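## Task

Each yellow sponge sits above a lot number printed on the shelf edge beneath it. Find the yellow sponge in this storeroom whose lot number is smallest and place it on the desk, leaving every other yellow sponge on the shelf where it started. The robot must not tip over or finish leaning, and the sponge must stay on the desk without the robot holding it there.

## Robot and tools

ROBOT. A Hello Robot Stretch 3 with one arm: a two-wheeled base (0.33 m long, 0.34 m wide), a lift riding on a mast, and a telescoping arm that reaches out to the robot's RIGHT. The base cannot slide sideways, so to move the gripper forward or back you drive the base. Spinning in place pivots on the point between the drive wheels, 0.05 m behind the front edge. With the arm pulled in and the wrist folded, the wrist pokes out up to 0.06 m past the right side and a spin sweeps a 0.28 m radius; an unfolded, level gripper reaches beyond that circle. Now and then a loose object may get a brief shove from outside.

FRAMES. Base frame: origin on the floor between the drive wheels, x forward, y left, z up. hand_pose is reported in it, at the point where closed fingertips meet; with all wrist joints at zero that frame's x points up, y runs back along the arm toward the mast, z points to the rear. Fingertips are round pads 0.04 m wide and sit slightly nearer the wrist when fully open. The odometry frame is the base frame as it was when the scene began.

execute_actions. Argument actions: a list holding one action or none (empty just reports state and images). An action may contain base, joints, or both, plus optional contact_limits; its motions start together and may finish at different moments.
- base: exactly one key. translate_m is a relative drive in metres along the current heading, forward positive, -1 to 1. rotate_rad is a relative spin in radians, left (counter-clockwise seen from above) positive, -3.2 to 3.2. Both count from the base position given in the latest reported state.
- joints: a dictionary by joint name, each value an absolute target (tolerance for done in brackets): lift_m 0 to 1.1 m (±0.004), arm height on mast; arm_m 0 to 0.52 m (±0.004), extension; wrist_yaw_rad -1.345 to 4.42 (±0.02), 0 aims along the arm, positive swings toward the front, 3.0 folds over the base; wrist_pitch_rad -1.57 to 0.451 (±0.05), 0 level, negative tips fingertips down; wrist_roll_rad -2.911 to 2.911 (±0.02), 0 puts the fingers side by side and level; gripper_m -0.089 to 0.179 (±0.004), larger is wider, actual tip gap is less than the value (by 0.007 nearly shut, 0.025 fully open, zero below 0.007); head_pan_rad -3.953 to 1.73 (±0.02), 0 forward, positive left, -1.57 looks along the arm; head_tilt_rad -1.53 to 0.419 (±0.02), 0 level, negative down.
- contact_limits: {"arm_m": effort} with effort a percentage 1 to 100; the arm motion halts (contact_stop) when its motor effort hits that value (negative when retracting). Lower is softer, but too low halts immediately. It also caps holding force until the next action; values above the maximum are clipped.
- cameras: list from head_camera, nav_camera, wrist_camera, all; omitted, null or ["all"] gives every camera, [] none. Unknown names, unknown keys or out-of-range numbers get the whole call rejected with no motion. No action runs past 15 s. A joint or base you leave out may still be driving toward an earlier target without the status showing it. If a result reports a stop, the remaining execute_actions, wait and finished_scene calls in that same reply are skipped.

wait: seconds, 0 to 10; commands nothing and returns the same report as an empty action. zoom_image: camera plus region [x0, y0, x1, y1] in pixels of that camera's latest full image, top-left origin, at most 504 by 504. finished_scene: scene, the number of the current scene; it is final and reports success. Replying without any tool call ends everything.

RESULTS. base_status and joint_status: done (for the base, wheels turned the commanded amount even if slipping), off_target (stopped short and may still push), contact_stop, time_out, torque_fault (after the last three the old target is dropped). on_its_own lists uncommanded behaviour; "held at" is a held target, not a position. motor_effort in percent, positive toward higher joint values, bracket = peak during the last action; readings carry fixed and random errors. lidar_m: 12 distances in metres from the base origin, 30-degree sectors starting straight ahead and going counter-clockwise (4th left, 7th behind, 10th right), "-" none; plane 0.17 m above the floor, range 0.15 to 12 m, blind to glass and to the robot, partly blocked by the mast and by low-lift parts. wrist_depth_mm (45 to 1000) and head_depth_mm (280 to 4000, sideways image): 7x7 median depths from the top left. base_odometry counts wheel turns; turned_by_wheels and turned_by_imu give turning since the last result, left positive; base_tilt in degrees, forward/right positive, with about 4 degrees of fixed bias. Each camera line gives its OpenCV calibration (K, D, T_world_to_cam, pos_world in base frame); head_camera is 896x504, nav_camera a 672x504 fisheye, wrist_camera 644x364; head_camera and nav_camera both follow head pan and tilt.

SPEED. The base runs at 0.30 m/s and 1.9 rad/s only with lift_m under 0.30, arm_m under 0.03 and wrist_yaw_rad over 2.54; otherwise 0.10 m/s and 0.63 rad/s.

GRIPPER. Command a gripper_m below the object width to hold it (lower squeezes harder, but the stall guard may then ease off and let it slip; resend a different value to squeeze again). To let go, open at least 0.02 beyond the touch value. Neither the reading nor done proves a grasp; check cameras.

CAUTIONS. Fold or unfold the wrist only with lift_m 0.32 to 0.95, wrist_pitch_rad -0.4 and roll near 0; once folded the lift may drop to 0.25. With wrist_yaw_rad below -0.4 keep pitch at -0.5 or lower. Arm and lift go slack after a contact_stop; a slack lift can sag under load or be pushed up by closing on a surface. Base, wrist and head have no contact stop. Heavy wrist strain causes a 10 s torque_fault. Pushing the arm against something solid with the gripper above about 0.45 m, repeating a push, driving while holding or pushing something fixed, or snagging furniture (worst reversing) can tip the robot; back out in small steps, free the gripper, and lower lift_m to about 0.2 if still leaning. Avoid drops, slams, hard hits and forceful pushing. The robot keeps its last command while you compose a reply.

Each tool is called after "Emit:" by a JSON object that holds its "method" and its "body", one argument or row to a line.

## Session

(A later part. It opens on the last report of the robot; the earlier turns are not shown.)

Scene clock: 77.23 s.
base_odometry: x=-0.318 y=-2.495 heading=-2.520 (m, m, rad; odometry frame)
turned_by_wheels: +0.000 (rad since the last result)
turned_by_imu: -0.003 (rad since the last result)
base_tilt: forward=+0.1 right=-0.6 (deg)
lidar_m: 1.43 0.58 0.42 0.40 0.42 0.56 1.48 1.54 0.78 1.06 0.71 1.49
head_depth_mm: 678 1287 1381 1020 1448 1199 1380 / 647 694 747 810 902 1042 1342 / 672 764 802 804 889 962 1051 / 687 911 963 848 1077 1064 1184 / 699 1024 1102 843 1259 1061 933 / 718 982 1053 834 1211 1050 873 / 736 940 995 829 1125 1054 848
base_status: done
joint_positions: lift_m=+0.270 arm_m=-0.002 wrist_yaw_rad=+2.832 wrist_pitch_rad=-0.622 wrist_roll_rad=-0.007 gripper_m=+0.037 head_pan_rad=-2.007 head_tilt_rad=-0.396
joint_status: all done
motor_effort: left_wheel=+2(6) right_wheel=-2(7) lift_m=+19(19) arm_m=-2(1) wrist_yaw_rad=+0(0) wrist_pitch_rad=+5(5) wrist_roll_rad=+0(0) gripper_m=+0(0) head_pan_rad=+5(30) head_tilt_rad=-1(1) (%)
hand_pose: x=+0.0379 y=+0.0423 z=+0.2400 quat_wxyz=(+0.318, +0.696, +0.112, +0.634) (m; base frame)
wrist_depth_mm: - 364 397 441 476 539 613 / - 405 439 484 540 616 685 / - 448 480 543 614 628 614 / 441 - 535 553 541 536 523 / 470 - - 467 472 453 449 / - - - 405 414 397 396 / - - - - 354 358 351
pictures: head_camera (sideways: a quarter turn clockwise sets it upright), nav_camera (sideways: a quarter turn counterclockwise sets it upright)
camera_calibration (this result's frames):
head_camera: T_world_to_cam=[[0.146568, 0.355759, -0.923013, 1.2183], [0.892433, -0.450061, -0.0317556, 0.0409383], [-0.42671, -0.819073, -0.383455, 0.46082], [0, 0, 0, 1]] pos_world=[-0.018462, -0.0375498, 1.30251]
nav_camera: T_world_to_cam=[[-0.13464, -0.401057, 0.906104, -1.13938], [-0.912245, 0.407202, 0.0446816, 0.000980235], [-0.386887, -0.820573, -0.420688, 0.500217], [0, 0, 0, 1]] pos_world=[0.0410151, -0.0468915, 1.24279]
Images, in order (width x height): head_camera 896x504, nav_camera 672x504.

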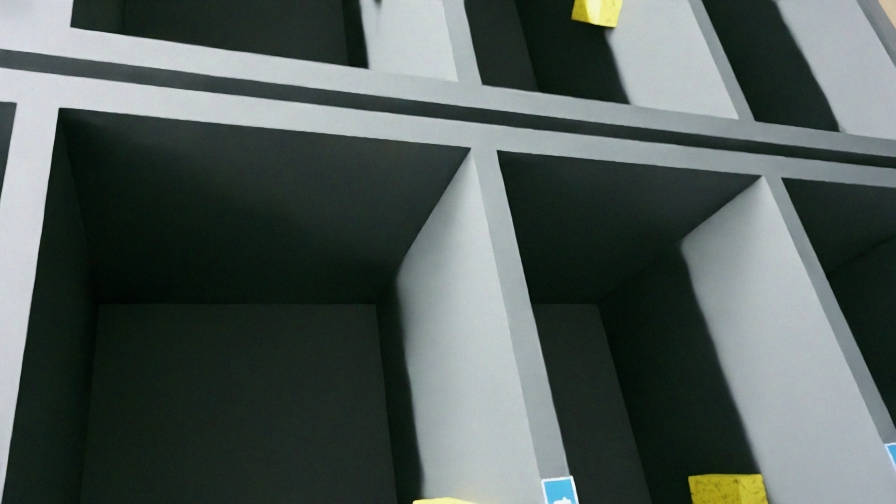

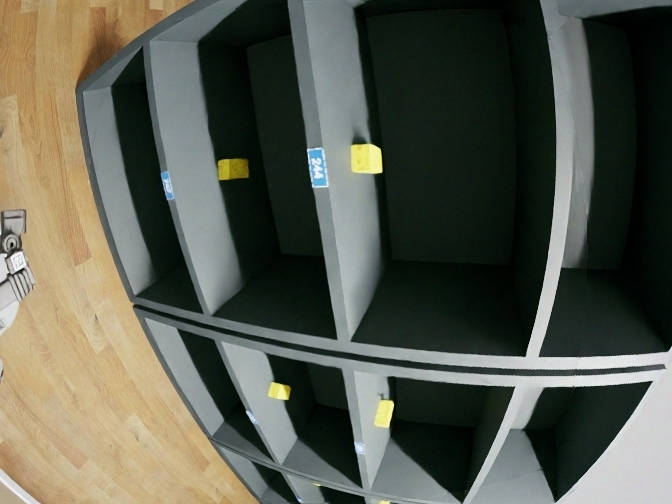

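Emit:
{"method": "execute_actions", "body": {
  "actions": [
    {"joints":{"head_pan_rad":-1.6,"head_tilt_rad":-0.8}}
  ],
  "cameras": ["head_camera"]
}}

Emit:
{"method": "execute_actions", "body": {
  "actions": [
    {"base":{"translate_m":-0.85}}
  ],
  "cameras": ["head_camera","nav_camera"]
}}

Emit:
{"method": "execute_actions", "body": {
  "actions": [
    {"base":{"translate_m":-0.85}}
  ],
  "cameras": ["head_camera","nav_camera"]
}}

Scene clock: 82.90 s.
base_odometry: x=-0.318 y=-2.495 heading=-2.520 (m, m, rad; odometry frame)
turned_by_wheels: +0.000 (rad since the last result)
turned_by_imu: -0.001 (rad since the last result)
base_tilt: forward=+0.1 right=-0.5 (deg)
lidar_m: 1.43 0.58 0.42 0.40 0.42 0.56 1.48 1.54 0.77 1.07 0.71 1.49
head_depth_mm: 929 723 1160 1075 1137 1304 1179 / 924 714 1230 1091 1406 1309 1171 / 916 709 1224 1093 1401 1306 1173 / 906 694 1221 1056 1355 1288 1168 / 899 693 1200 1078 1360 1273 1162 / 887 688 1188 1068 1346 1267 1159 / 879 681 1179 1068 1262 1262 1150
base_status: not commanded
joint_positions: lift_m=+0.270 arm_m=-0.002 wrist_yaw_rad=+2.832 wrist_pitch_rad=-0.622 wrist_roll_rad=-0.007 gripper_m=+0.037 head_pan_rad=-1.607 head_tilt_rad=-0.790
joint_status: all done
motor_effort: left_wheel=+2(2) right_wheel=-2(2) lift_m=+19(19) arm_m=-2(2) wrist_yaw_rad=+0(0) wrist_pitch_rad=+5(5) wrist_roll_rad=+0(0) gripper_m=+0(0) head_pan_rad=+4(31) head_tilt_rad=-4(21) (%)
hand_pose: x=+0.0379 y=+0.0423 z=+0.2400 quat_wxyz=(+0.318, +0.696, +0.112, +0.634) (m; base frame)
wrist_depth_mm: - 365 398 437 482 545 617 / - 405 444 491 545 613 708 / - 449 483 541 610 631 626 / 443 - 521 545 547 520 514 / 470 - - 465 477 452 451 / - - - 408 414 402 396 / - - - - 349 351 353
pictures: head_camera (sideways: a quarter turn clockwise sets it upright)
camera_calibration (this result's frames):
head_camera: T_world_to_cam=[[0.00836976, 0.709217, -0.704941, 0.934811], [0.997763, -0.0526862, -0.0411594, 0.0525195], [-0.0663316, -0.703019, -0.708071, 0.880952], [0, 0, 0, 1]] pos_world=[-0.00179124, -0.0408908, 1.28492]
Images, in order (width x height): head_camera 896x504.

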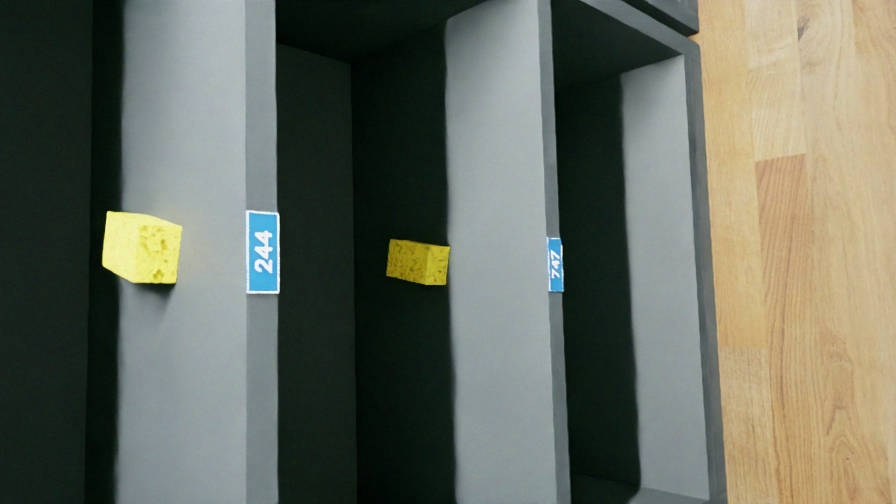

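Scene clock: 87.43 s.
base_odometry: x=+0.373 y=-1.999 heading=-2.520 (m, m, rad; odometry frame)
turned_by_wheels: +0.000 (rad since the last result)
turned_by_imu: -0.003 (rad since the last result)
base_tilt: forward=+0.1 right=-0.6 (deg)
lidar_m: 1.62 0.56 0.40 0.39 0.40 0.54 1.40 0.91 0.84 1.08 0.69 1.37
head_depth_mm: 938 722 1245 1105 1336 1314 1179 / 933 715 1237 1095 1398 1311 1173 / 923 703 1236 1064 1401 1315 1173 / 908 702 1220 1051 1389 1300 1172 / 903 694 1213 1076 1378 1296 1160 / 893 686 1204 1070 1371 1275 1156 / 889 681 1156 1038 1036 1250 1155
base_status: done
joint_positions: lift_m=+0.270 arm_m=-0.002 wrist_yaw_rad=+2.832 wrist_pitch_rad=-0.622 wrist_roll_rad=-0.007 gripper_m=+0.037 head_pan_rad=-1.607 head_tilt_rad=-0.790
joint_status: not commanded
motor_effort: left_wheel=+2(6) right_wheel=-3(7) lift_m=+19(19) arm_m=-1(2) wrist_yaw_rad=+0(0) wrist_pitch_rad=+5(5) wrist_roll_rad=+0(0) gripper_m=+0(0) head_pan_rad=+4(5) head_tilt_rad=-4(4) (%)
hand_pose: x=+0.0379 y=+0.0423 z=+0.2400 quat_wxyz=(+0.318, +0.696, +0.112, +0.634) (m; base frame)
wrist_depth_mm: - 355 386 423 471 517 596 / - 392 426 462 528 588 671 / - 436 470 524 588 627 629 / 426 - 522 549 541 536 523 / 462 - - 467 466 460 440 / - - - 406 409 399 398 / - - - - 350 358 353
pictures: head_camera (sideways: a quarter turn clockwise sets it upright), nav_camera (sideways: a quarter turn counterclockwise sets it upright)
camera_calibration (this result's frames):
head_camera: T_world_to_cam=[[0.00810207, 0.709356, -0.704804, 0.934635], [0.997783, -0.0522948, -0.0411625, 0.0525235], [-0.0660564, -0.702908, -0.708207, 0.881126], [0, 0, 0, 1]] pos_world=[-0.0017754, -0.0408906, 1.28492]
nav_camera: T_world_to_cam=[[0.0208639, -0.737187, 0.675367, -0.839524], [-0.999381, 0.00375933, 0.0349769, 0.0141669], [-0.0283235, -0.675679, -0.736652, 0.909079], [0, 0, 0, 1]] pos_world=[0.0574221, -0.00469363, 1.23617]
Images, in order (width x height): head_camera 896x504, nav_camera 672x504.

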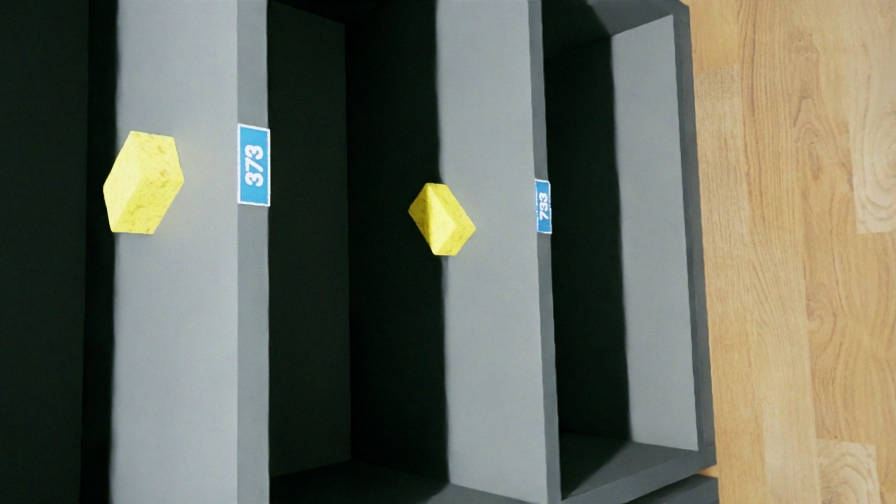

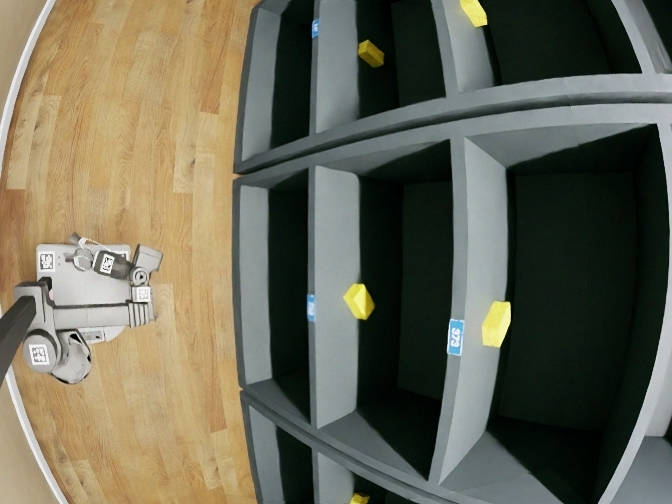

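Scene clock: 91.97 s.
base_odometry: x=+1.063 y=-1.504 heading=-2.520 (m, m, rad; odometry frame)
turned_by_wheels: +0.000 (rad since the last result)
turned_by_imu: -0.003 (rad since the last result)
base_tilt: forward=+0.1 right=-0.5 (deg)
lidar_m: 1.56 0.53 0.38 0.37 0.38 0.51 1.33 0.94 0.92 0.81 0.67 1.30
head_depth_mm: 944 721 1271 1103 1443 1343 1184 / 937 706 1261 1095 1430 1316 1174 / 931 709 1241 1088 1431 1301 1169 / 923 702 1222 1082 1393 1309 1168 / 920 694 1220 1072 1386 1301 1163 / 912 687 1202 1075 1202 1275 1162 / 860 681 819 881 1013 1266 1151
base_status: done
joint_positions: lift_m=+0.270 arm_m=-0.002 wrist_yaw_rad=+2.832 wrist_pitch_rad=-0.622 wrist_roll_rad=-0.007 gripper_m=+0.037 head_pan_rad=-1.607 head_tilt_rad=-0.790
joint_status: not commanded
motor_effort: left_wheel=+2(6) right_wheel=-3(7) lift_m=+19(18) arm_m=-1(2) wrist_yaw_rad=+0(0) wrist_pitch_rad=+5(5) wrist_roll_rad=+0(0) gripper_m=+0(0) head_pan_rad=+4(4) head_tilt_rad=-3(4) (%)
hand_pose: x=+0.0379 y=+0.0423 z=+0.2400 quat_wxyz=(+0.318, +0.696, +0.112, +0.634) (m; base frame)
wrist_depth_mm: - 338 368 404 449 498 577 / - 375 403 444 501 568 646 / - 419 452 503 563 611 620 / 416 - 498 530 536 525 521 / 452 - - 472 470 456 450 / - - - 407 413 401 397 / - - - - 351 356 350
pictures: head_camera (sideways: a quarter turn clockwise sets it upright), nav_camera (sideways: a quarter turn counterclockwise sets it upright)
camera_calibration (this result's frames):
head_camera: T_world_to_cam=[[0.00808296, 0.709365, -0.704795, 0.934623], [0.997784, -0.0522669, -0.0411627, 0.0525237], [-0.0660368, -0.702901, -0.708216, 0.881139], [0, 0, 0, 1]] pos_world=[-0.00177428, -0.0408906, 1.28492]
nav_camera: T_world_to_cam=[[0.0208837, -0.737195, 0.675357, -0.839511], [-0.999381, 0.00373146, 0.0349765, 0.0141674], [-0.0283046, -0.67567, -0.736661, 0.909091], [0, 0, 0, 1]] pos_world=[0.0574222, -0.00469135, 1.23617]
Images, in order (width x height): head_camera 896x504, nav_camera 672x504.

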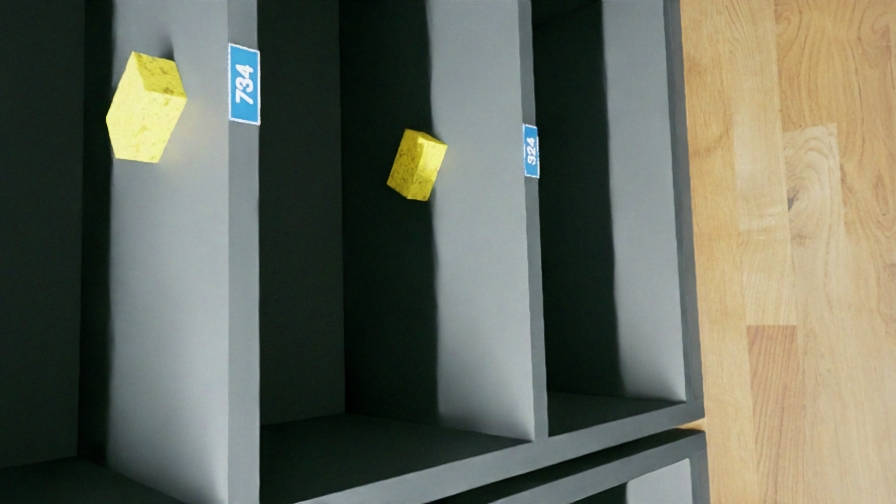

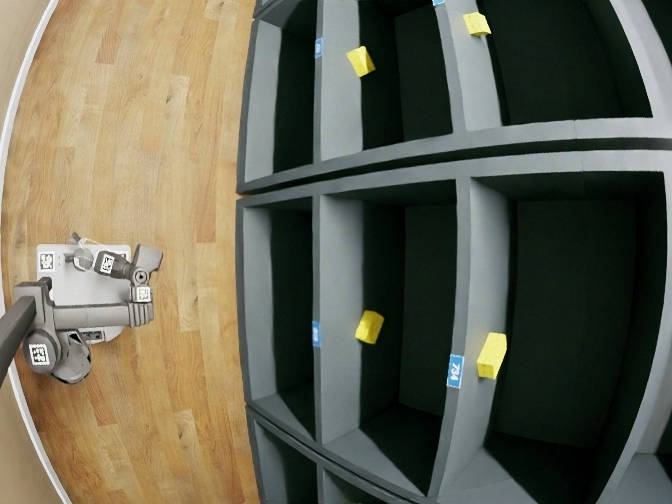

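One more unit.

Emit:
{"method": "execute_actions", "body": {
  "actions": [
    {"base":{"translate_m":-0.8},"joints":{"head_pan_rad":-1.9}}
  ],
  "cameras": ["head_camera","nav_camera"]
}}

Scene clock: 103.40 s.
base_odometry: x=+1.713 y=-1.038 heading=-2.519 (m, m, rad; odometry frame)
turned_by_wheels: +0.000 (rad since the last result)
turned_by_imu: -0.003 (rad since the last result)
base_tilt: forward=+0.1 right=-0.6 (deg)
lidar_m: 1.49 0.51 0.36 0.35 0.36 0.48 0.84 0.86 1.09 0.67 1.16 1.20
head_depth_mm: 1018 841 1229 1245 1454 1347 1178 / 1054 831 1353 1197 1498 1337 1175 / 1034 748 1356 1152 1471 1335 1174 / 988 763 1307 1106 1458 1325 1158 / 959 727 1266 1077 1414 1316 1156 / 934 717 1240 1071 1383 1284 1158 / 913 679 1196 1067 1016 1239 1149
base_status: done
joint_positions: lift_m=+0.270 arm_m=-0.002 wrist_yaw_rad=+2.832 wrist_pitch_rad=-0.622 wrist_roll_rad=-0.007 gripper_m=+0.037 head_pan_rad=-1.893 head_tilt_rad=-0.790
joint_status: all done
motor_effort: left_wheel=+2(6) right_wheel=-3(7) lift_m=+19(19) arm_m=-2(1) wrist_yaw_rad=+0(0) wrist_pitch_rad=+5(5) wrist_roll_rad=+0(0) gripper_m=-1(0) head_pan_rad=-3(25) head_tilt_rad=-3(3) (%)
hand_pose: x=+0.0379 y=+0.0423 z=+0.2400 quat_wxyz=(+0.318, +0.696, +0.112, +0.634) (m; base frame)
wrist_depth_mm: - 325 354 386 427 475 539 / - 357 389 434 483 549 624 / - 399 438 482 543 599 633 / 394 - 477 535 543 523 527 / 431 - - 464 478 459 447 / - - - 410 412 400 398 / - - - - 352 353 351
pictures: head_camera (sideways: a quarter turn clockwise sets it upright), nav_camera (sideways: a quarter turn counterclockwise sets it upright)
camera_calibration (this result's frames):
head_camera: T_world_to_cam=[[0.208075, 0.678358, -0.704653, 0.933217], [0.942438, -0.331838, -0.041166, 0.0528656], [-0.261756, -0.655526, -0.708357, 0.882516], [0, 0, 0, 1]] pos_world=[-0.0129975, -0.0370006, 1.28491]
nav_camera: T_world_to_cam=[[-0.188142, -0.713228, 0.67521, -0.838044], [-0.957672, 0.285729, 0.03497, 0.0139214], [-0.217869, -0.64005, -0.736796, 0.910423], [0, 0, 0, 1]] pos_world=[0.054014, -0.0189779, 1.23617]
Images, in order (width x height): head_camera 896x504, nav_camera 672x504.

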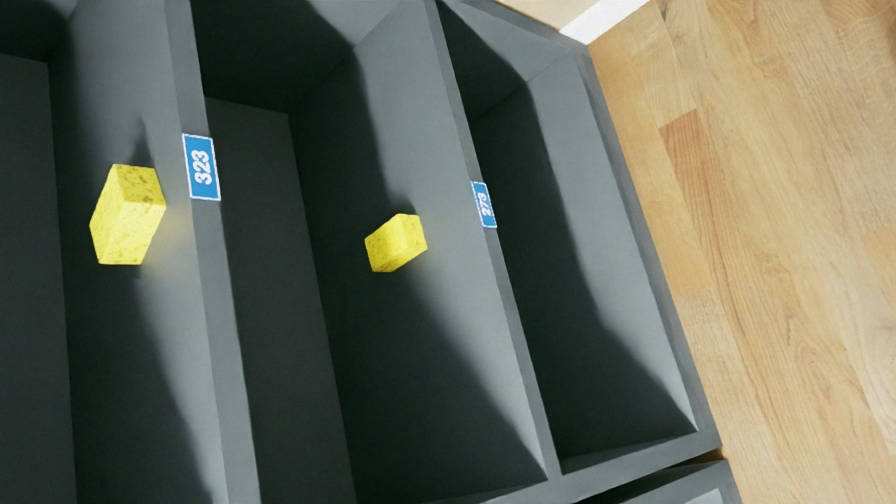

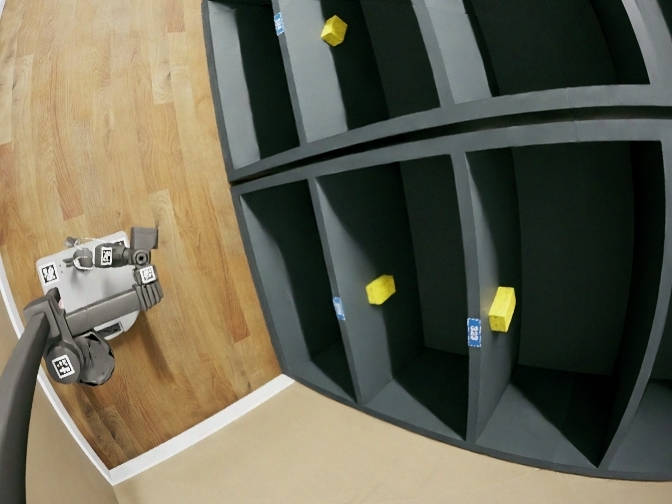

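Emit:
{"method": "execute_actions", "body": {
  "actions": [
    {"base":{"translate_m":1.0}}
  ],
  "cameras": []
}}

Emit:
{"method": "execute_actions", "body": {
  "actions": [
    {"base":{"translate_m":1.0}}
  ],
  "cameras": []
}}

Emit:
{"method": "execute_actions", "body": {
  "actions": [
    {"base":{"translate_m":0.47}}
  ],
  "cameras": []
}}

Emit:
{"method": "execute_actions", "body": {
  "actions": [
    {"joints":{"lift_m":0.9,"wrist_pitch_rad":-0.4,"head_pan_rad":-1.57,"head_tilt_rad":-0.6}}
  ],
  "cameras": []
}}

Emit:
{"method": "execute_actions", "body": {
  "actions": [
    {"joints":{"wrist_yaw_rad":0,"gripper_m":0.15}}
  ],
  "cameras": []
}}

Emit:
{"method": "execute_actions", "body": {
  "actions": [
    {"joints":{"wrist_pitch_rad":0}}
  ],
  "cameras": ["head_camera","wrist_camera"]
}}

Scene clock: 126.80 s.
base_odometry: x=+0.901 y=-1.621 heading=-2.519 (m, m, rad; odometry frame)
turned_by_wheels: +0.000 (rad since the last result)
turned_by_imu: +0.001 (rad since the last result)
base_tilt: forward=+0.0 right=-0.6 (deg)
lidar_m: 1.57 0.54 0.39 0.37 0.38 0.52 1.35 1.07 1.15 0.64 1.13 1.14
head_depth_mm: 1068 840 1288 1208 1500 1351 1183 / 1043 786 1370 1163 1471 1342 1171 / 1007 776 1325 1115 1469 1330 1174 / 973 733 1291 1087 1453 1328 1165 / 949 697 1249 1077 1412 1295 1163 / 920 686 1211 1068 1349 1259 1154 / 896 680 1142 847 980 1241 1153
base_status: done
joint_positions: lift_m=+0.270 arm_m=-0.002 wrist_yaw_rad=+2.832 wrist_pitch_rad=-0.622 wrist_roll_rad=-0.007 gripper_m=+0.037 head_pan_rad=-1.893 head_tilt_rad=-0.790
joint_status: not commanded
motor_effort: left_wheel=+2(10) right_wheel=-3(5) lift_m=+19(19) arm_m=-2(2) wrist_yaw_rad=+0(0) wrist_pitch_rad=+5(5) wrist_roll_rad=+0(0) gripper_m=+0(0) head_pan_rad=-3(2) head_tilt_rad=-4(3) (%)
hand_pose: x=+0.0379 y=+0.0423 z=+0.2400 quat_wxyz=(+0.318, +0.696, +0.112, +0.634) (m; base frame)
wrist_depth_mm: - 341 376 409 452 508 574 / - 378 408 451 510 571 669 / - 424 467 511 563 610 611 / 420 - 500 537 545 538 527 / 456 - - 470 476 457 450 / - - - 408 413 397 394 / - - - - 353 353 353
pictures: none
No camera images: the call's "cameras" was empty. Leave "cameras" out to get every camera's image.

Scene clock: 131.83 s.
base_odometry: x=+0.088 y=-2.204 heading=-2.519 (m, m, rad; odometry frame)
turned_by_wheels: +0.000 (rad since the last result)
turned_by_imu: +0.002 (rad since the last result)
base_tilt: forward=+0.0 right=-0.5 (deg)
lidar_m: 1.64 0.57 0.41 0.39 0.41 0.55 1.44 1.11 1.12 0.62 1.11 1.07
head_depth_mm: 1065 795 1341 1171 1493 1345 1180 / 1022 786 1365 1131 1473 1338 1170 / 983 741 1318 1089 1469 1337 1174 / 964 703 1263 1085 1416 1324 1163 / 935 693 1233 1075 1383 1294 1162 / 903 687 1178 990 1002 1240 1161 / 519 589 673 815 952 1234 1153
base_status: done
joint_positions: lift_m=+0.270 arm_m=-0.002 wrist_yaw_rad=+2.832 wrist_pitch_rad=-0.622 wrist_roll_rad=-0.007 gripper_m=+0.037 head_pan_rad=-1.893 head_tilt_rad=-0.790
joint_status: not commanded
motor_effort: left_wheel=+2(9) right_wheel=-2(4) lift_m=+19(19) arm_m=-2(2) wrist_yaw_rad=+0(0) wrist_pitch_rad=+5(5) wrist_roll_rad=+1(0) gripper_m=+0(0) head_pan_rad=-3(2) head_tilt_rad=-3(3) (%)
hand_pose: x=+0.0379 y=+0.0423 z=+0.2400 quat_wxyz=(+0.318, +0.696, +0.112, +0.634) (m; base frame)
wrist_depth_mm: - 358 396 432 475 533 601 / - 396 428 475 532 607 678 / - 440 476 522 603 632 634 / 438 - 522 546 536 533 518 / 465 - - 478 481 457 443 / - - - 410 410 397 397 / - - - - 354 356 351
pictures: none
No camera images: the call's "cameras" was empty. Leave "cameras" out to get every camera's image.

Scene clock: 134.97 s.
base_odometry: x=-0.293 y=-2.478 heading=-2.519 (m, m, rad; odometry frame)
turned_by_wheels: +0.000 (rad since the last result)
turned_by_imu: +0.001 (rad since the last result)
base_tilt: forward=+0.0 right=-0.6 (deg)
lidar_m: 1.46 0.58 0.42 0.40 0.41 0.56 1.47 1.52 0.76 1.07 0.73 1.52
head_depth_mm: 636 728 911 1166 1500 1351 1177 / 714 727 853 1000 1417 1335 1174 / 859 742 1030 1057 1317 1334 1172 / 953 699 1237 1084 1424 1311 1166 / 924 694 1228 1073 1388 1290 1160 / 896 686 1197 1061 1353 1272 1158 / 874 668 1142 1037 958 1242 1153
base_status: done
joint_positions: lift_m=+0.270 arm_m=-0.002 wrist_yaw_rad=+2.832 wrist_pitch_rad=-0.622 wrist_roll_rad=-0.007 gripper_m=+0.037 head_pan_rad=-1.893 head_tilt_rad=-0.790
joint_status: not commanded
motor_effort: left_wheel=+2(10) right_wheel=-2(4) lift_m=+19(19) arm_m=-2(2) wrist_yaw_rad=+0(0) wrist_pitch_rad=+5(5) wrist_roll_rad=+0(0) gripper_m=+0(0) head_pan_rad=-3(2) head_tilt_rad=-3(3) (%)
hand_pose: x=+0.0379 y=+0.0423 z=+0.2400 quat_wxyz=(+0.318, +0.696, +0.112, +0.634) (m; base frame)
wrist_depth_mm: - 362 397 436 484 538 619 / - 402 437 490 549 623 705 / - 449 481 535 600 636 629 / 441 - 527 547 536 529 522 / 471 - - 467 473 453 449 / - - - 408 414 398 393 / - - - - 356 357 351
pictures: none
No camera images: the call's "cameras" was empty. Leave "cameras" out to get every camera's image.

Scene clock: 141.53 s.
base_odometry: x=-0.293 y=-2.478 heading=-2.519 (m, m, rad; odometry frame)
turned_by_wheels: +0.000 (rad since the last result)
turned_by_imu: -0.001 (rad since the last result)
base_tilt: forward=+0.1 right=-0.6 (deg)
lidar_m: 1.45 0.58 0.42 0.40 0.41 0.56 1.48 1.52 0.76 1.07 0.73 1.52
head_depth_mm: 906 1000 794 1088 1050 937 - / 907 994 787 1240 1080 943 - / 898 988 778 1230 1073 954 - / 894 986 745 1218 1049 950 - / 885 981 763 1218 1063 915 - / 882 969 756 1208 1062 1113 - / 880 963 751 1203 1050 1287 1173
base_status: not commanded
joint_positions: lift_m=+0.900 arm_m=-0.002 wrist_yaw_rad=+2.832 wrist_pitch_rad=-0.419 wrist_roll_rad=-0.007 gripper_m=+0.037 head_pan_rad=-1.577 head_tilt_rad=-0.607
joint_status: all done
motor_effort: left_wheel=+1(2) right_wheel=-2(2) lift_m=+28(27) arm_m=-2(1) wrist_yaw_rad=+0(0) wrist_pitch_rad=+8(10) wrist_roll_rad=+0(0) gripper_m=+0(0) head_pan_rad=+4(28) head_tilt_rad=+2(15) (%)
hand_pose: x=+0.0471 y=+0.0711 z=+0.9122 quat_wxyz=(+0.252, +0.703, +0.040, +0.663) (m; base frame)
wrist_depth_mm: - 351 381 414 455 509 570 / - 381 411 450 504 558 636 / - 411 444 491 553 627 721 / - 447 477 534 610 697 829 / 429 - 520 612 704 808 - / 474 - 573 671 825 945 - / 517 558 680 759 921 - -
pictures: none
No camera images: the call's "cameras" was empty. Leave "cameras" out to get every camera's image.

Scene clock: 143.97 s.
base_odometry: x=-0.293 y=-2.478 heading=-2.519 (m, m, rad; odometry frame)
turned_by_wheels: +0.000 (rad since the last result)
turned_by_imu: +0.000 (rad since the last result)
base_tilt: forward=+0.1 right=-0.5 (deg)
lidar_m: 1.45 0.58 0.42 0.40 0.41 0.56 1.47 1.52 0.76 1.07 0.73 1.52
head_depth_mm: 909 1000 791 1089 1047 934 - / 903 994 787 1237 1085 - - / 899 989 779 1238 1075 - - / 892 985 746 1223 1067 - - / 887 978 762 1219 1065 1294 1184 / 884 972 756 1204 1058 1289 1175 / 878 963 749 1199 1053 1289 1172
base_status: not commanded
joint_positions: lift_m=+0.900 arm_m=-0.002 wrist_yaw_rad=+0.002 wrist_pitch_rad=-0.419 wrist_roll_rad=-0.007 gripper_m=+0.150 head_pan_rad=-1.577 head_tilt_rad=-0.607
joint_status: all done
motor_effort: left_wheel=+2(2) right_wheel=-2(2) lift_m=+28(28) arm_m=-1(2) wrist_yaw_rad=-1(1) wrist_pitch_rad=+8(8) wrist_roll_rad=+1(0) gripper_m=+0(84) head_pan_rad=+5(4) head_tilt_rad=+2(2) (%)
hand_pose: x=-0.0210 y=-0.3668 z=+0.9122 quat_wxyz=(+0.695, +0.149, -0.689, -0.146) (m; base frame)
wrist_depth_mm: 450 559 490 433 395 362 338 / 342 342 768 751 777 643 443 / 475 710 835 865 852 677 465 / 474 676 878 894 903 702 472 / 485 663 736 730 690 662 493 / - 581 616 601 605 - 540 / - 697 973 951 939 781 922
pictures: none
No camera images: the call's "cameras" was empty. Leave "cameras" out to get every camera's image.

Scene clock: 144.97 s.
base_odometry: x=-0.293 y=-2.478 heading=-2.519 (m, m, rad; odometry frame)
turned_by_wheels: +0.000 (rad since the last result)
turned_by_imu: +0.000 (rad since the last result)
base_tilt: forward=+0.1 right=-0.6 (deg)
lidar_m: 1.45 0.58 0.42 0.40 0.41 0.56 1.47 1.52 0.76 1.07 0.73 1.52
head_depth_mm: 906 1001 793 1092 1046 937 - / 904 994 786 1244 1048 945 - / 896 991 780 1228 1106 - - / 891 982 745 1227 1112 - - / 890 977 764 1218 1065 1300 1185 / 884 975 757 1208 1053 1285 1172 / 880 964 749 1201 1052 1285 1179
base_status: not commanded
joint_positions: lift_m=+0.900 arm_m=-0.002 wrist_yaw_rad=+0.002 wrist_pitch_rad=-0.023 wrist_roll_rad=-0.007 gripper_m=+0.150 head_pan_rad=-1.577 head_tilt_rad=-0.607
joint_status: all done
motor_effort: left_wheel=+1(1) right_wheel=-2(2) lift_m=+27(28) arm_m=-1(2) wrist_yaw_rad=-1(1) wrist_pitch_rad=+10(10) wrist_roll_rad=+0(0) gripper_m=+0(1) head_pan_rad=+3(4) head_tilt_rad=+2(2) (%)
hand_pose: x=-0.0209 y=-0.3982 z=+1.0086 quat_wxyz=(+0.710, +0.009, -0.704, -0.007) (m; base frame)
wrist_depth_mm: 490 705 733 778 753 681 455 / 490 711 768 779 770 678 455 / 484 701 770 774 797 685 465 / 468 592 568 513 514 491 424 / 379 377 608 819 811 382 446 / 479 609 852 865 839 - 463 / 466 720 821 807 797 717 439
pictures: head_camera (sideways: a quarter turn clockwise sets it upright), wrist_camera
camera_calibration (this result's frames):
head_camera: T_world_to_cam=[[-0.0138617, 0.568781, -0.822373, 1.08801], [0.99885, -0.0298737, -0.037498, 0.0477556], [-0.0458954, -0.821947, -0.567712, 0.698248], [0, 0, 0, 1]] pos_world=[-0.000572581, -0.0434908, 1.29295]
wrist_camera: T_world_to_cam=[[-0.998157, -0.0463647, -0.0391479, 0.0100536], [0.029665, 0.189955, -0.981344, 1.10582], [0.0529361, -0.980697, -0.18823, -0.0318472], [0, 0, 0, 1]] pos_world=[-0.0210833, -0.240823, 1.07959]
Images, in order (width x height): head_camera 896x504, wrist_camera 644x364.

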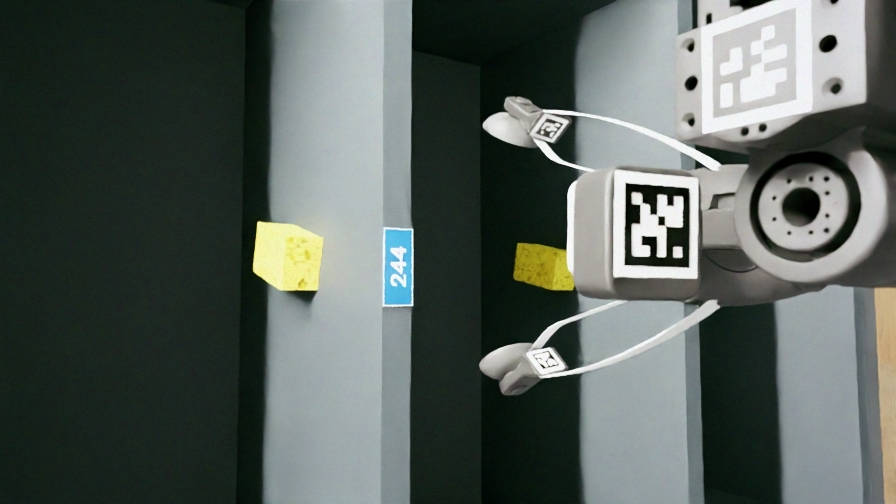

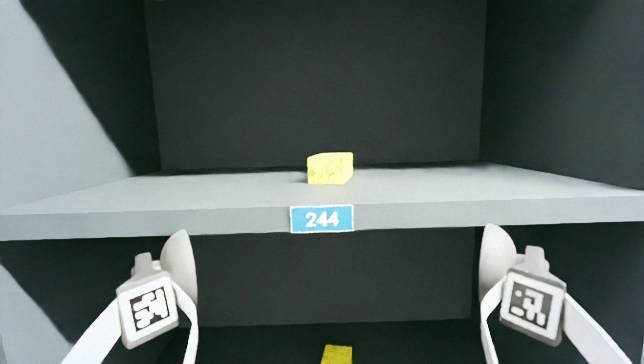

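Emit:
{"method": "execute_actions", "body": {
  "actions": [
    {"joints":{"lift_m":0.905,"arm_m":0.37}}
  ],
  "cameras": ["wrist_camera"]
}}

Scene clock: 154.00 s.
base_odometry: x=-0.293 y=-2.478 heading=-2.519 (m, m, rad; odometry frame)
turned_by_wheels: +0.000 (rad since the last result)
turned_by_imu: -0.001 (rad since the last result)
base_tilt: forward=+0.1 right=-0.6 (deg)
lidar_m: 1.46 0.58 0.42 0.40 0.41 0.56 1.47 1.52 0.76 1.07 0.73 1.52
head_depth_mm: 909 1002 798 - - 1223 1195 / 904 998 895 - 1081 1306 1213 / 901 992 - 1256 1078 1312 1205 / 895 985 - 1257 1051 1300 1185 / 888 978 766 1218 1066 1295 1177 / 885 978 759 1212 1059 1288 1177 / 883 969 754 1209 1053 1280 1174
base_status: not commanded
joint_positions: lift_m=+0.905 arm_m=+0.369 wrist_yaw_rad=+0.001 wrist_pitch_rad=-0.033 wrist_roll_rad=-0.007 gripper_m=+0.150 head_pan_rad=-1.577 head_tilt_rad=-0.606
joint_status: all done
motor_effort: left_wheel=+1(2) right_wheel=+0(2) lift_m=+25(29) arm_m=+14(15) wrist_yaw_rad=-1(2) wrist_pitch_rad=+14(15) wrist_roll_rad=+0(0) gripper_m=+0(0) head_pan_rad=+5(5) head_tilt_rad=+2(2) (%)
hand_pose: x=-0.0212 y=-0.7692 z=+1.0111 quat_wxyz=(+0.710, +0.012, -0.704, -0.012) (m; base frame)
wrist_depth_mm: 413 416 413 414 420 425 417 / 424 424 428 430 425 432 428 / 438 435 438 440 442 448 435 / 446 445 442 447 449 448 416 / 294 290 276 157 243 280 251 / 193 199 186 158 168 - 174 / 148 135 141 139 137 134 132
pictures: wrist_camera
camera_calibration (this result's frames):
wrist_camera: T_world_to_cam=[[-0.998211, -0.0447998, -0.0396071, -0.00567848], [0.0298725, 0.200186, -0.979302, 1.18457], [0.0518013, -0.978733, -0.19849, -0.383349], [0, 0, 0, 1]] pos_world=[-0.0211963, -0.612584, 1.08373]
Images, in order (width x height): wrist_camera 644x364.

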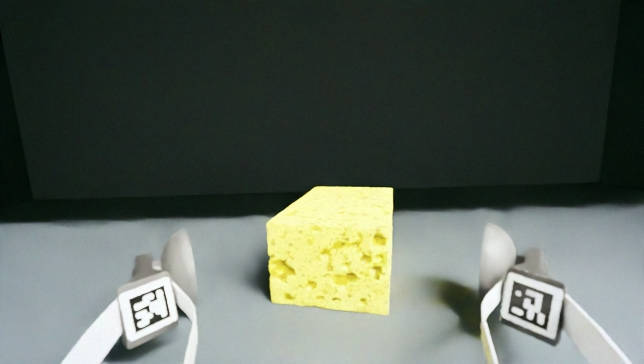

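Emit:
{"method": "execute_actions", "body": {
  "actions": [
    {"joints":{"arm_m":0.42}}
  ],
  "cameras": []
}}

Emit:
{"method": "execute_actions", "body": {
  "actions": [
    {"joints":{"gripper_m":0.03}}
  ],
  "cameras": []
}}

Emit:
{"method": "execute_actions", "body": {
  "actions": [
    {"joints":{"lift_m":0.94}}
  ],
  "cameras": []
}}

Emit:
{"method": "execute_actions", "body": {
  "actions": [
    {"joints":{"arm_m":0,"wrist_pitch_rad":-0.4}}
  ],
  "cameras": ["wrist_camera"]
}}

Emit:
{"method": "execute_actions", "body": {
  "actions": [
    {"joints":{"wrist_yaw_rad":3.0}}
  ],
  "cameras": []
}}

Emit:
{"method": "execute_actions", "body": {
  "actions": [
    {"joints":{"lift_m":0.28,"head_pan_rad":0}}
  ],
  "cameras": ["wrist_camera"]
}}

Emit:
{"method": "execute_actions", "body": {
  "actions": [
    {"base":{"translate_m":1.0}}
  ],
  "cameras": []
}}

Emit:
{"method": "execute_actions", "body": {
  "actions": [
    {"base":{"rotate_rad":-1.59}}
  ],
  "cameras": []
}}

Emit:
{"method": "execute_actions", "body": {
  "actions": [
    {"base":{"translate_m":1.0}}
  ],
  "cameras": []
}}

Emit:
{"method": "execute_actions", "body": {
  "actions": [
    {"base":{"translate_m":1.0}}
  ],
  "cameras": ["nav_camera","wrist_camera"]
}}

Scene clock: 171.40 s.
base_odometry: x=-0.293 y=-2.478 heading=-2.519 (m, m, rad; odometry frame)
turned_by_wheels: +0.000 (rad since the last result)
turned_by_imu: -0.002 (rad since the last result)
base_tilt: forward=-0.5 right=-1.3 (deg)
lidar_m: 1.46 0.58 0.42 0.40 0.41 0.56 1.46 1.52 0.76 1.07 0.73 1.52
head_depth_mm: 919 1014 831 - - 1221 1207 / 916 1009 946 - 1104 1321 1207 / 912 1006 - 1264 1093 1319 1206 / 908 989 - 1251 1068 1313 1203 / 900 995 762 1234 1090 964 1194 / 898 985 800 1226 1085 960 1192 / 893 982 796 1218 1079 953 1194
base_status: not commanded
joint_positions: lift_m=+0.906 arm_m=+0.420 wrist_yaw_rad=+0.000 wrist_pitch_rad=+0.024 wrist_roll_rad=-0.015 gripper_m=+0.150 head_pan_rad=-1.576 head_tilt_rad=-0.601
joint_status: all done
motor_effort: left_wheel=+0(12) right_wheel=+0(0) lift_m=+7(25) arm_m=+3(23) wrist_yaw_rad=+0(4) wrist_pitch_rad=-9(50) wrist_roll_rad=+5(9) gripper_m=-1(1) head_pan_rad=+3(4) head_tilt_rad=+0(2) (%)
hand_pose: x=-0.0215 y=-0.8215 z=+1.0266 quat_wxyz=(+0.712, -0.008, -0.702, +0.008) (m; base frame)
wrist_depth_mm: 391 386 394 395 397 397 396 / 402 398 400 396 401 399 399 / 404 403 405 408 406 405 408 / 414 411 408 416 413 420 417 / 417 414 414 416 399 420 376 / 274 282 262 154 234 - 244 / 200 181 126 118 174 180 176
pictures: none
No camera images: the call's "cameras" was empty. Leave "cameras" out to get every camera's image.

Scene clock: 173.10 s.
base_odometry: x=-0.293 y=-2.478 heading=-2.519 (m, m, rad; odometry frame)
turned_by_wheels: +0.000 (rad since the last result)
turned_by_imu: +0.000 (rad since the last result)
base_tilt: forward=-0.4 right=-1.3 (deg)
lidar_m: 1.45 0.58 0.42 0.40 0.41 0.56 1.46 1.52 0.76 1.07 0.73 1.52
head_depth_mm: 924 1016 832 - - 1219 1204 / 913 1003 944 - 1098 1327 1209 / 915 999 - 1256 1094 1325 1201 / 906 992 - 1257 1068 1315 1200 / 903 993 804 1240 1090 961 1198 / 900 987 798 1228 1080 957 1193 / 896 985 795 1221 1075 956 1191
base_status: not commanded
joint_positions: lift_m=+0.906 arm_m=+0.420 wrist_yaw_rad=+0.000 wrist_pitch_rad=+0.025 wrist_roll_rad=-0.015 gripper_m=+0.031 head_pan_rad=-1.576 head_tilt_rad=-0.601
joint_status: all done
motor_effort: left_wheel=+1(1) right_wheel=+0(0) lift_m=+8(7) arm_m=+3(3) wrist_yaw_rad=+0(0) wrist_pitch_rad=-10(10) wrist_roll_rad=+5(5) gripper_m=-14(91) head_pan_rad=+4(4) head_tilt_rad=+0(0) (%)
hand_pose: x=-0.0215 y=-0.8215 z=+1.0271 quat_wxyz=(+0.712, -0.009, -0.702, +0.009) (m; base frame)
wrist_depth_mm: 388 396 396 395 393 395 393 / 402 403 402 401 402 405 401 / 401 407 401 407 403 408 408 / 406 405 412 413 413 421 417 / 413 416 418 419 416 391 376 / 277 272 278 154 154 250 244 / 196 193 171 120 165 182 178
pictures: none
No camera images: the call's "cameras" was empty. Leave "cameras" out to get every camera's image.

Scene clock: 176.23 s.
base_odometry: x=-0.293 y=-2.478 heading=-2.519 (m, m, rad; odometry frame)
turned_by_wheels: +0.000 (rad since the last result)
turned_by_imu: -0.010 (rad since the last result)
base_tilt: forward=+0.0 right=-0.5 (deg)
lidar_m: 1.45 0.58 0.42 0.40 0.41 0.55 1.42 1.52 0.76 1.07 0.73 1.52
head_depth_mm: 910 1000 857 - - 1073 1196 / 907 993 - 1255 1083 1314 1211 / 896 978 690 1247 1076 1313 1188 / 895 966 - 1231 1057 1309 1189 / 889 976 771 1225 1062 1305 1185 / 884 967 766 1212 1062 941 1175 / 880 967 760 1206 1057 941 1181
base_status: not commanded
joint_positions: lift_m=+0.940 arm_m=+0.420 wrist_yaw_rad=-0.001 wrist_pitch_rad=-0.017 wrist_roll_rad=-0.010 gripper_m=+0.031 head_pan_rad=-1.576 head_tilt_rad=-0.601
joint_status: all done
motor_effort: left_wheel=+1(4) right_wheel=-1(10) lift_m=+27(26) arm_m=+1(3) wrist_yaw_rad=+0(1) wrist_pitch_rad=+8(16) wrist_roll_rad=+2(5) gripper_m=-13(14) head_pan_rad=+4(3) head_tilt_rad=+0(1) (%)
hand_pose: x=-0.0217 y=-0.8207 z=+1.0500 quat_wxyz=(+0.711, +0.006, -0.703, -0.007) (m; base frame)
wrist_depth_mm: 362 363 372 370 373 374 378 / 376 375 382 379 385 381 389 / 378 389 388 385 394 393 391 / 392 400 396 397 399 406 400 / 402 403 405 396 406 369 366 / 274 269 277 155 154 253 248 / 201 200 179 120 175 189 188
pictures: none
No camera images: the call's "cameras" was empty. Leave "cameras" out to get every camera's image.

Scene clock: 180.90 s.
base_odometry: x=-0.293 y=-2.478 heading=-2.519 (m, m, rad; odometry frame)
turned_by_wheels: +0.000 (rad since the last result)
turned_by_imu: +0.001 (rad since the last result)
base_tilt: forward=+0.2 right=-0.5 (deg)
lidar_m: 1.46 0.58 0.42 0.40 0.41 0.56 1.43 1.52 0.76 1.07 0.73 1.52
head_depth_mm: 913 1003 802 1068 1131 - - / 903 996 797 1254 1146 - - / 899 990 789 1241 1082 - - / 893 984 781 658 443 - - / 890 977 774 1226 1105 1119 1185 / 885 973 767 1215 1061 946 1179 / 877 961 756 1206 1055 939 1179
base_status: not commanded
joint_positions: lift_m=+0.940 arm_m=+0.000 wrist_yaw_rad=+0.000 wrist_pitch_rad=-0.414 wrist_roll_rad=-0.002 gripper_m=+0.031 head_pan_rad=-1.576 head_tilt_rad=-0.601
joint_status: all done
motor_effort: left_wheel=+1(8) right_wheel=-1(13) lift_m=+19(28) arm_m=-4(14) wrist_yaw_rad=+0(2) wrist_pitch_rad=+7(100) wrist_roll_rad=-3(17) gripper_m=-15(16) head_pan_rad=+4(5) head_tilt_rad=+0(0) (%)
hand_pose: x=-0.0215 y=-0.3701 z=+0.9538 quat_wxyz=(+0.693, +0.146, -0.691, -0.146) (m; base frame)
wrist_depth_mm: 511 669 710 692 682 567 444 / 423 399 380 362 363 363 359 / 443 667 840 153 836 674 452 / 486 697 928 144 858 687 458 / 493 701 820 136 138 688 492 / 543 638 674 130 128 618 559 / - 599 914 599 947 661 901
pictures: wrist_camera
camera_calibration (this result's frames):
wrist_camera: T_world_to_cam=[[-0.998068, -0.0236669, -0.0574545, 0.0344483], [0.0349904, 0.550037, -0.834407, 1.03995], [0.0513499, -0.834805, -0.548146, 0.382668], [0, 0, 0, 1]] pos_world=[-0.0216565, -0.251742, 1.07948]
Images, in order (width x height): wrist_camera 644x364.

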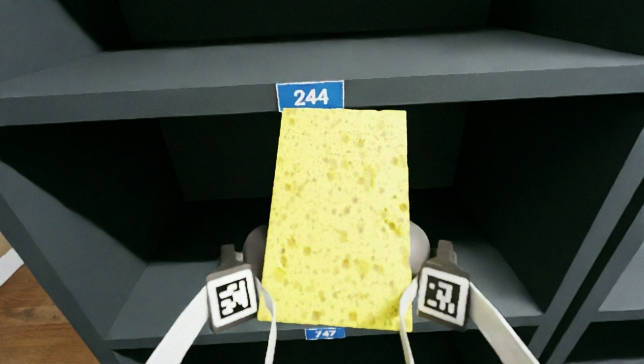

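Scene clock: 183.40 s.
base_odometry: x=-0.293 y=-2.478 heading=-2.519 (m, m, rad; odometry frame)
turned_by_wheels: +0.000 (rad since the last result)
turned_by_imu: +0.000 (rad since the last result)
base_tilt: forward=+0.1 right=-0.5 (deg)
lidar_m: 1.46 0.59 0.42 0.40 0.41 0.55 1.43 1.52 0.76 1.07 0.73 1.53
head_depth_mm: 906 1003 804 1068 1125 - - / 904 999 799 1243 1146 - - / 897 992 791 1241 1076 - - / 897 984 782 1232 1059 - - / 891 973 772 1218 1063 - - / 886 971 766 1208 1066 943 - / 879 968 760 1208 1066 937 1199
base_status: not commanded
joint_positions: lift_m=+0.940 arm_m=+0.000 wrist_yaw_rad=+2.998 wrist_pitch_rad=-0.414 wrist_roll_rad=-0.002 gripper_m=+0.031 head_pan_rad=-1.576 head_tilt_rad=-0.601
joint_status: all done
motor_effort: left_wheel=+1(1) right_wheel=-1(1) lift_m=+19(19) arm_m=-3(4) wrist_yaw_rad=+1(1) wrist_pitch_rad=+7(7) wrist_roll_rad=-3(3) gripper_m=-15(15) head_pan_rad=+4(4) head_tilt_rad=+0(1) (%)
hand_pose: x=+0.0110 y=+0.0774 z=+0.9538 quat_wxyz=(+0.195, +0.700, +0.096, +0.681) (m; base frame)
wrist_depth_mm: 348 - 381 400 409 437 462 / 373 - 414 436 456 487 513 / 409 419 450 153 484 529 572 / 438 449 491 144 543 597 631 / 475 502 525 136 137 658 719 / 521 560 - 128 128 748 830 / 594 625 - 735 830 921 -
pictures: none
No camera images: the call's "cameras" was empty. Leave "cameras" out to get every camera's image.

Scene clock: 190.23 s.
base_odometry: x=-0.293 y=-2.478 heading=-2.519 (m, m, rad; odometry frame)
turned_by_wheels: +0.000 (rad since the last result)
turned_by_imu: -0.001 (rad since the last result)
base_tilt: forward=-0.1 right=-0.6 (deg)
lidar_m: 1.46 0.58 0.42 0.40 0.41 0.55 1.43 1.52 0.76 1.07 0.73 1.52
head_depth_mm: 1247 1388 1545 1751 1861 1507 1279 / 1246 1374 1532 1730 1851 1504 1268 / 1241 1372 1520 1709 1859 1496 1266 / 1233 1354 1506 1702 1832 1497 1263 / 1217 1350 1492 1699 1821 1488 1255 / 1218 1333 1484 1677 1808 1480 1251 / 1212 1325 1446 1609 1624 1448 1256
base_status: not commanded
joint_positions: lift_m=+0.280 arm_m=+0.000 wrist_yaw_rad=+2.998 wrist_pitch_rad=-0.415 wrist_roll_rad=-0.002 gripper_m=+0.031 head_pan_rad=-0.007 head_tilt_rad=-0.601
joint_status: all done
motor_effort: left_wheel=+1(1) right_wheel=-2(1) lift_m=+19(20) arm_m=-3(3) wrist_yaw_rad=+1(1) wrist_pitch_rad=+7(7) wrist_roll_rad=-3(3) gripper_m=-15(15) head_pan_rad=+4(41) head_tilt_rad=+1(0) (%)
hand_pose: x=+0.0109 y=+0.0773 z=+0.2936 quat_wxyz=(+0.195, +0.699, +0.096, +0.681) (m; base frame)
wrist_depth_mm: 350 - 381 397 421 433 460 / 373 - 412 432 453 478 509 / 401 418 451 153 490 527 555 / 441 463 494 144 538 570 619 / 480 492 528 137 137 582 596 / 503 507 - 129 128 493 484 / 454 468 - - 418 421 419
pictures: wrist_camera
camera_calibration (this result's frames):
wrist_camera: T_world_to_cam=[[0.991149, -0.119674, -0.0574634, 0.025136], [-0.11354, -0.53986, -0.834062, 0.32769], [0.0687932, 0.833204, -0.54867, 0.263624], [0, 0, 0, 1]] pos_world=[-0.00584313, -0.0397374, 0.4194]
Images, in order (width x height): wrist_camera 644x364.

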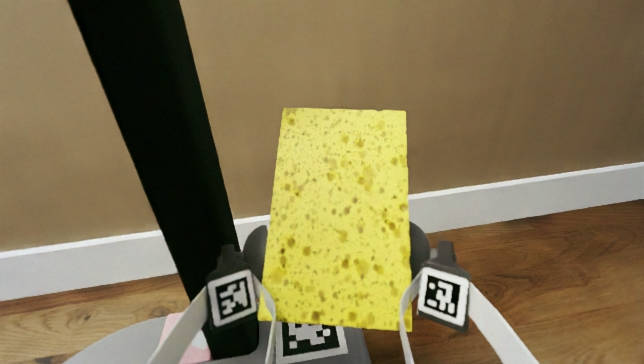

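Scene clock: 195.27 s.
base_odometry: x=-1.106 y=-3.061 heading=-2.519 (m, m, rad; odometry frame)
turned_by_wheels: +0.000 (rad since the last result)
turned_by_imu: +0.002 (rad since the last result)
base_tilt: forward=+0.1 right=-0.4 (deg)
lidar_m: 0.45 0.47 0.45 0.43 0.44 0.59 1.53 1.51 0.82 1.95 0.66 0.47
head_depth_mm: 359 395 441 499 574 674 818 / 356 392 438 493 568 669 809 / 354 390 434 491 564 660 799 / 352 387 431 486 557 654 788 / 350 384 428 483 552 646 779 / 348 383 426 479 548 641 766 / 346 380 422 475 543 632 758
base_status: done
joint_positions: lift_m=+0.280 arm_m=+0.000 wrist_yaw_rad=+2.999 wrist_pitch_rad=-0.415 wrist_roll_rad=-0.002 gripper_m=+0.031 head_pan_rad=-0.007 head_tilt_rad=-0.601
joint_status: not commanded
motor_effort: left_wheel=+1(9) right_wheel=-1(3) lift_m=+19(19) arm_m=-3(3) wrist_yaw_rad=+0(1) wrist_pitch_rad=+7(7) wrist_roll_rad=-3(3) gripper_m=-15(16) head_pan_rad=+4(4) head_tilt_rad=+1(1) (%)
hand_pose: x=+0.0108 y=+0.0773 z=+0.2936 quat_wxyz=(+0.195, +0.699, +0.096, +0.681) (m; base frame)
wrist_depth_mm: 370 - 399 420 441 456 417 / 396 - 439 454 471 505 429 / 426 447 478 153 510 547 445 / 458 485 518 144 561 587 450 / 501 517 536 136 138 567 452 / 522 521 - 129 128 500 456 / 454 468 - - 417 425 413
pictures: none
No camera images: the call's "cameras" was empty. Leave "cameras" out to get every camera's image.

Scene clock: 197.43 s.
base_odometry: x=-1.106 y=-3.061 heading=+2.174 (m, m, rad; odometry frame)
turned_by_wheels: -1.590 (rad since the last result)
turned_by_imu: -1.567 (rad since the last result)
base_tilt: forward=+0.0 right=-0.5 (deg)
lidar_m: 2.12 0.68 0.48 0.45 0.47 0.45 0.43 0.44 0.58 1.43 1.56 0.82
head_depth_mm: 2959 3125 3420 2411 1392 1404 1270 / 2937 3117 3236 2417 1845 1502 1269 / 2930 3201 3290 2370 1827 1504 1272 / 2915 3210 3300 2371 1838 1496 1258 / 2878 3191 3302 2360 1810 1480 1259 / 2864 3082 3111 2347 1805 1476 1260 / 2041 2021 2020 1986 1747 1463 1255
base_status: done
joint_positions: lift_m=+0.280 arm_m=+0.000 wrist_yaw_rad=+2.999 wrist_pitch_rad=-0.415 wrist_roll_rad=-0.002 gripper_m=+0.031 head_pan_rad=-0.007 head_tilt_rad=-0.601
joint_status: not commanded
motor_effort: left_wheel=+2(10) right_wheel=-3(7) lift_m=+19(19) arm_m=-3(4) wrist_yaw_rad=+1(1) wrist_pitch_rad=+7(7) wrist_roll_rad=-3(3) gripper_m=-16(15) head_pan_rad=+5(5) head_tilt_rad=+0(1) (%)
hand_pose: x=+0.0108 y=+0.0773 z=+0.2936 quat_wxyz=(+0.195, +0.699, +0.096, +0.681) (m; base frame)
wrist_depth_mm: 385 - 423 447 473 497 526 / 414 - 457 488 516 542 575 / 451 465 505 153 557 591 645 / 482 512 539 144 604 646 686 / 519 541 582 136 138 586 588 / 506 524 - 129 128 495 484 / 452 473 - - 415 424 413
pictures: none
No camera images: the call's "cameras" was empty. Leave "cameras" out to get every camera's image.

Scene clock: 202.47 s.
base_odometry: x=-1.673 y=-2.237 heading=+2.174 (m, m, rad; odometry frame)
turned_by_wheels: +0.000 (rad since the last result)
turned_by_imu: +0.002 (rad since the last result)
base_tilt: forward=+0.1 right=-0.6 (deg)
lidar_m: 2.31 0.74 0.52 0.50 0.51 0.68 1.43 1.47 0.55 0.53 2.88 2.07
head_depth_mm: 2072 2202 2475 2275 1862 1519 1277 / 2031 2255 2528 2412 1859 1511 1275 / 2042 2229 2482 2403 1855 1505 1268 / 2006 2209 2459 2346 1833 1495 1267 / 1992 2203 2472 2355 1812 1488 1268 / 1975 2178 2442 2341 1820 1491 1259 / 1932 2105 2184 2087 1790 1473 1246
base_status: done
joint_positions: lift_m=+0.280 arm_m=+0.000 wrist_yaw_rad=+2.999 wrist_pitch_rad=-0.415 wrist_roll_rad=-0.002 gripper_m=+0.031 head_pan_rad=-0.007 head_tilt_rad=-0.601
joint_status: not commanded
motor_effort: left_wheel=+2(9) right_wheel=-2(5) lift_m=+19(19) arm_m=-4(3) wrist_yaw_rad=+0(1) wrist_pitch_rad=+7(7) wrist_roll_rad=-3(3) gripper_m=-16(15) head_pan_rad=+4(4) head_tilt_rad=+0(2) (%)
hand_pose: x=+0.0108 y=+0.0773 z=+0.2936 quat_wxyz=(+0.195, +0.699, +0.096, +0.681) (m; base frame)
wrist_depth_mm: 423 - 461 484 508 538 576 / 456 - 500 524 562 592 623 / 489 505 540 153 588 651 700 / 533 561 589 143 647 701 718 / 558 589 613 136 137 598 578 / 529 516 - 129 128 496 490 / 454 473 - - 412 420 418
pictures: none
No camera images: the call's "cameras" was empty. Leave "cameras" out to get every camera's image.

Scene clock: 207.50 s.
base_odometry: x=-2.241 y=-1.414 heading=+2.174 (m, m, rad; odometry frame)
turned_by_wheels: +0.000 (rad since the last result)
turned_by_imu: +0.002 (rad since the last result)
base_tilt: forward=+0.2 right=-0.4 (deg)
lidar_m: 1.34 0.80 0.57 0.54 0.55 0.74 1.84 1.07 1.31 3.24 1.26 1.23
head_depth_mm: 1153 1275 1419 1617 1777 1506 1282 / 1148 1255 1404 1583 1754 1502 1278 / 1137 1247 1392 1580 1741 1504 1262 / 1131 1242 1379 1568 1725 1499 1265 / 1114 1231 1362 1553 1700 1491 1263 / 1114 1220 1355 1531 1705 1486 1257 / 1104 1213 1348 1514 1698 1480 1247
base_status: done
joint_positions: lift_m=+0.280 arm_m=+0.000 wrist_yaw_rad=+2.999 wrist_pitch_rad=-0.415 wrist_roll_rad=-0.002 gripper_m=+0.031 head_pan_rad=-0.007 head_tilt_rad=-0.601
joint_status: not commanded
motor_effort: left_wheel=+2(9) right_wheel=-2(5) lift_m=+19(19) arm_m=-3(3) wrist_yaw_rad=+1(1) wrist_pitch_rad=+7(7) wrist_roll_rad=-3(3) gripper_m=-15(16) head_pan_rad=+4(5) head_tilt_rad=+0(1) (%)
hand_pose: x=+0.0108 y=+0.0773 z=+0.2936 quat_wxyz=(+0.195, +0.699, +0.096, +0.681) (m; base frame)
wrist_depth_mm: 459 - 498 521 549 584 621 / 486 - 542 568 597 633 677 / 528 540 586 153 638 693 740 / 573 604 641 144 674 727 731 / 612 610 615 136 137 593 578 / 544 510 - 129 128 498 487 / 447 477 - - 415 418 415
pictures: nav_camera (sideways: a quarter turn counterclockwise sets it upright), wrist_camera
camera_calibration (this result's frames):
nav_camera: T_world_to_cam=[[0.596562, 0.0432883, 0.801399, -1.0073], [0.0182104, -0.999017, 0.0404071, 0.000880819], [0.802361, -0.00951155, -0.596764, 0.722057], [0, 0, 0, 1]] pos_world=[0.0215486, 0.0513521, 1.23811]
wrist_camera: T_world_to_cam=[[0.991241, -0.118909, -0.057466, 0.0252477], [-0.113126, -0.539949, -0.834061, 0.327669], [0.0681488, 0.833256, -0.548671, 0.263625], [0, 0, 0, 1]] pos_world=[-0.0059244, -0.0397402, 0.41939]
Images, in order (width x height): nav_camera 672x504, wrist_camera 644x364.

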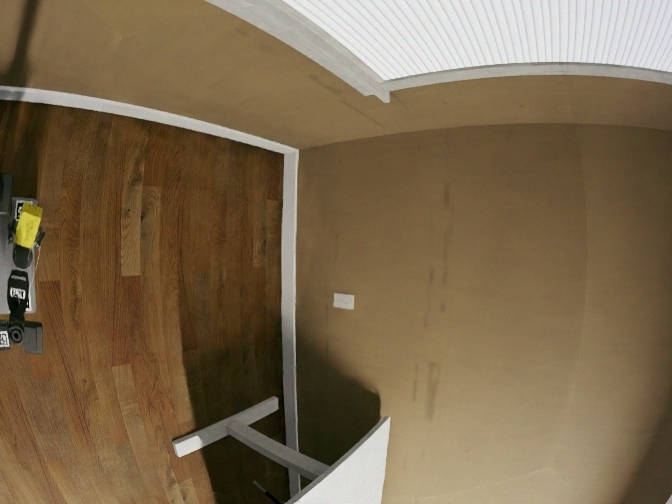

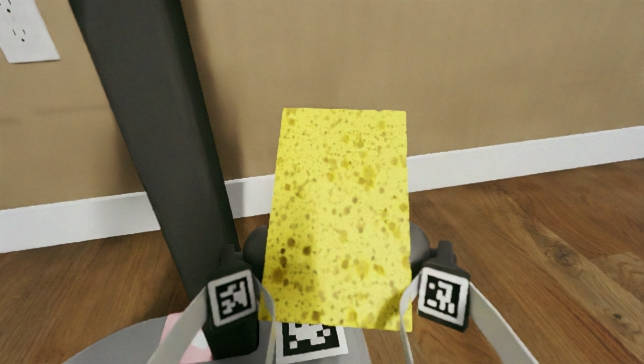

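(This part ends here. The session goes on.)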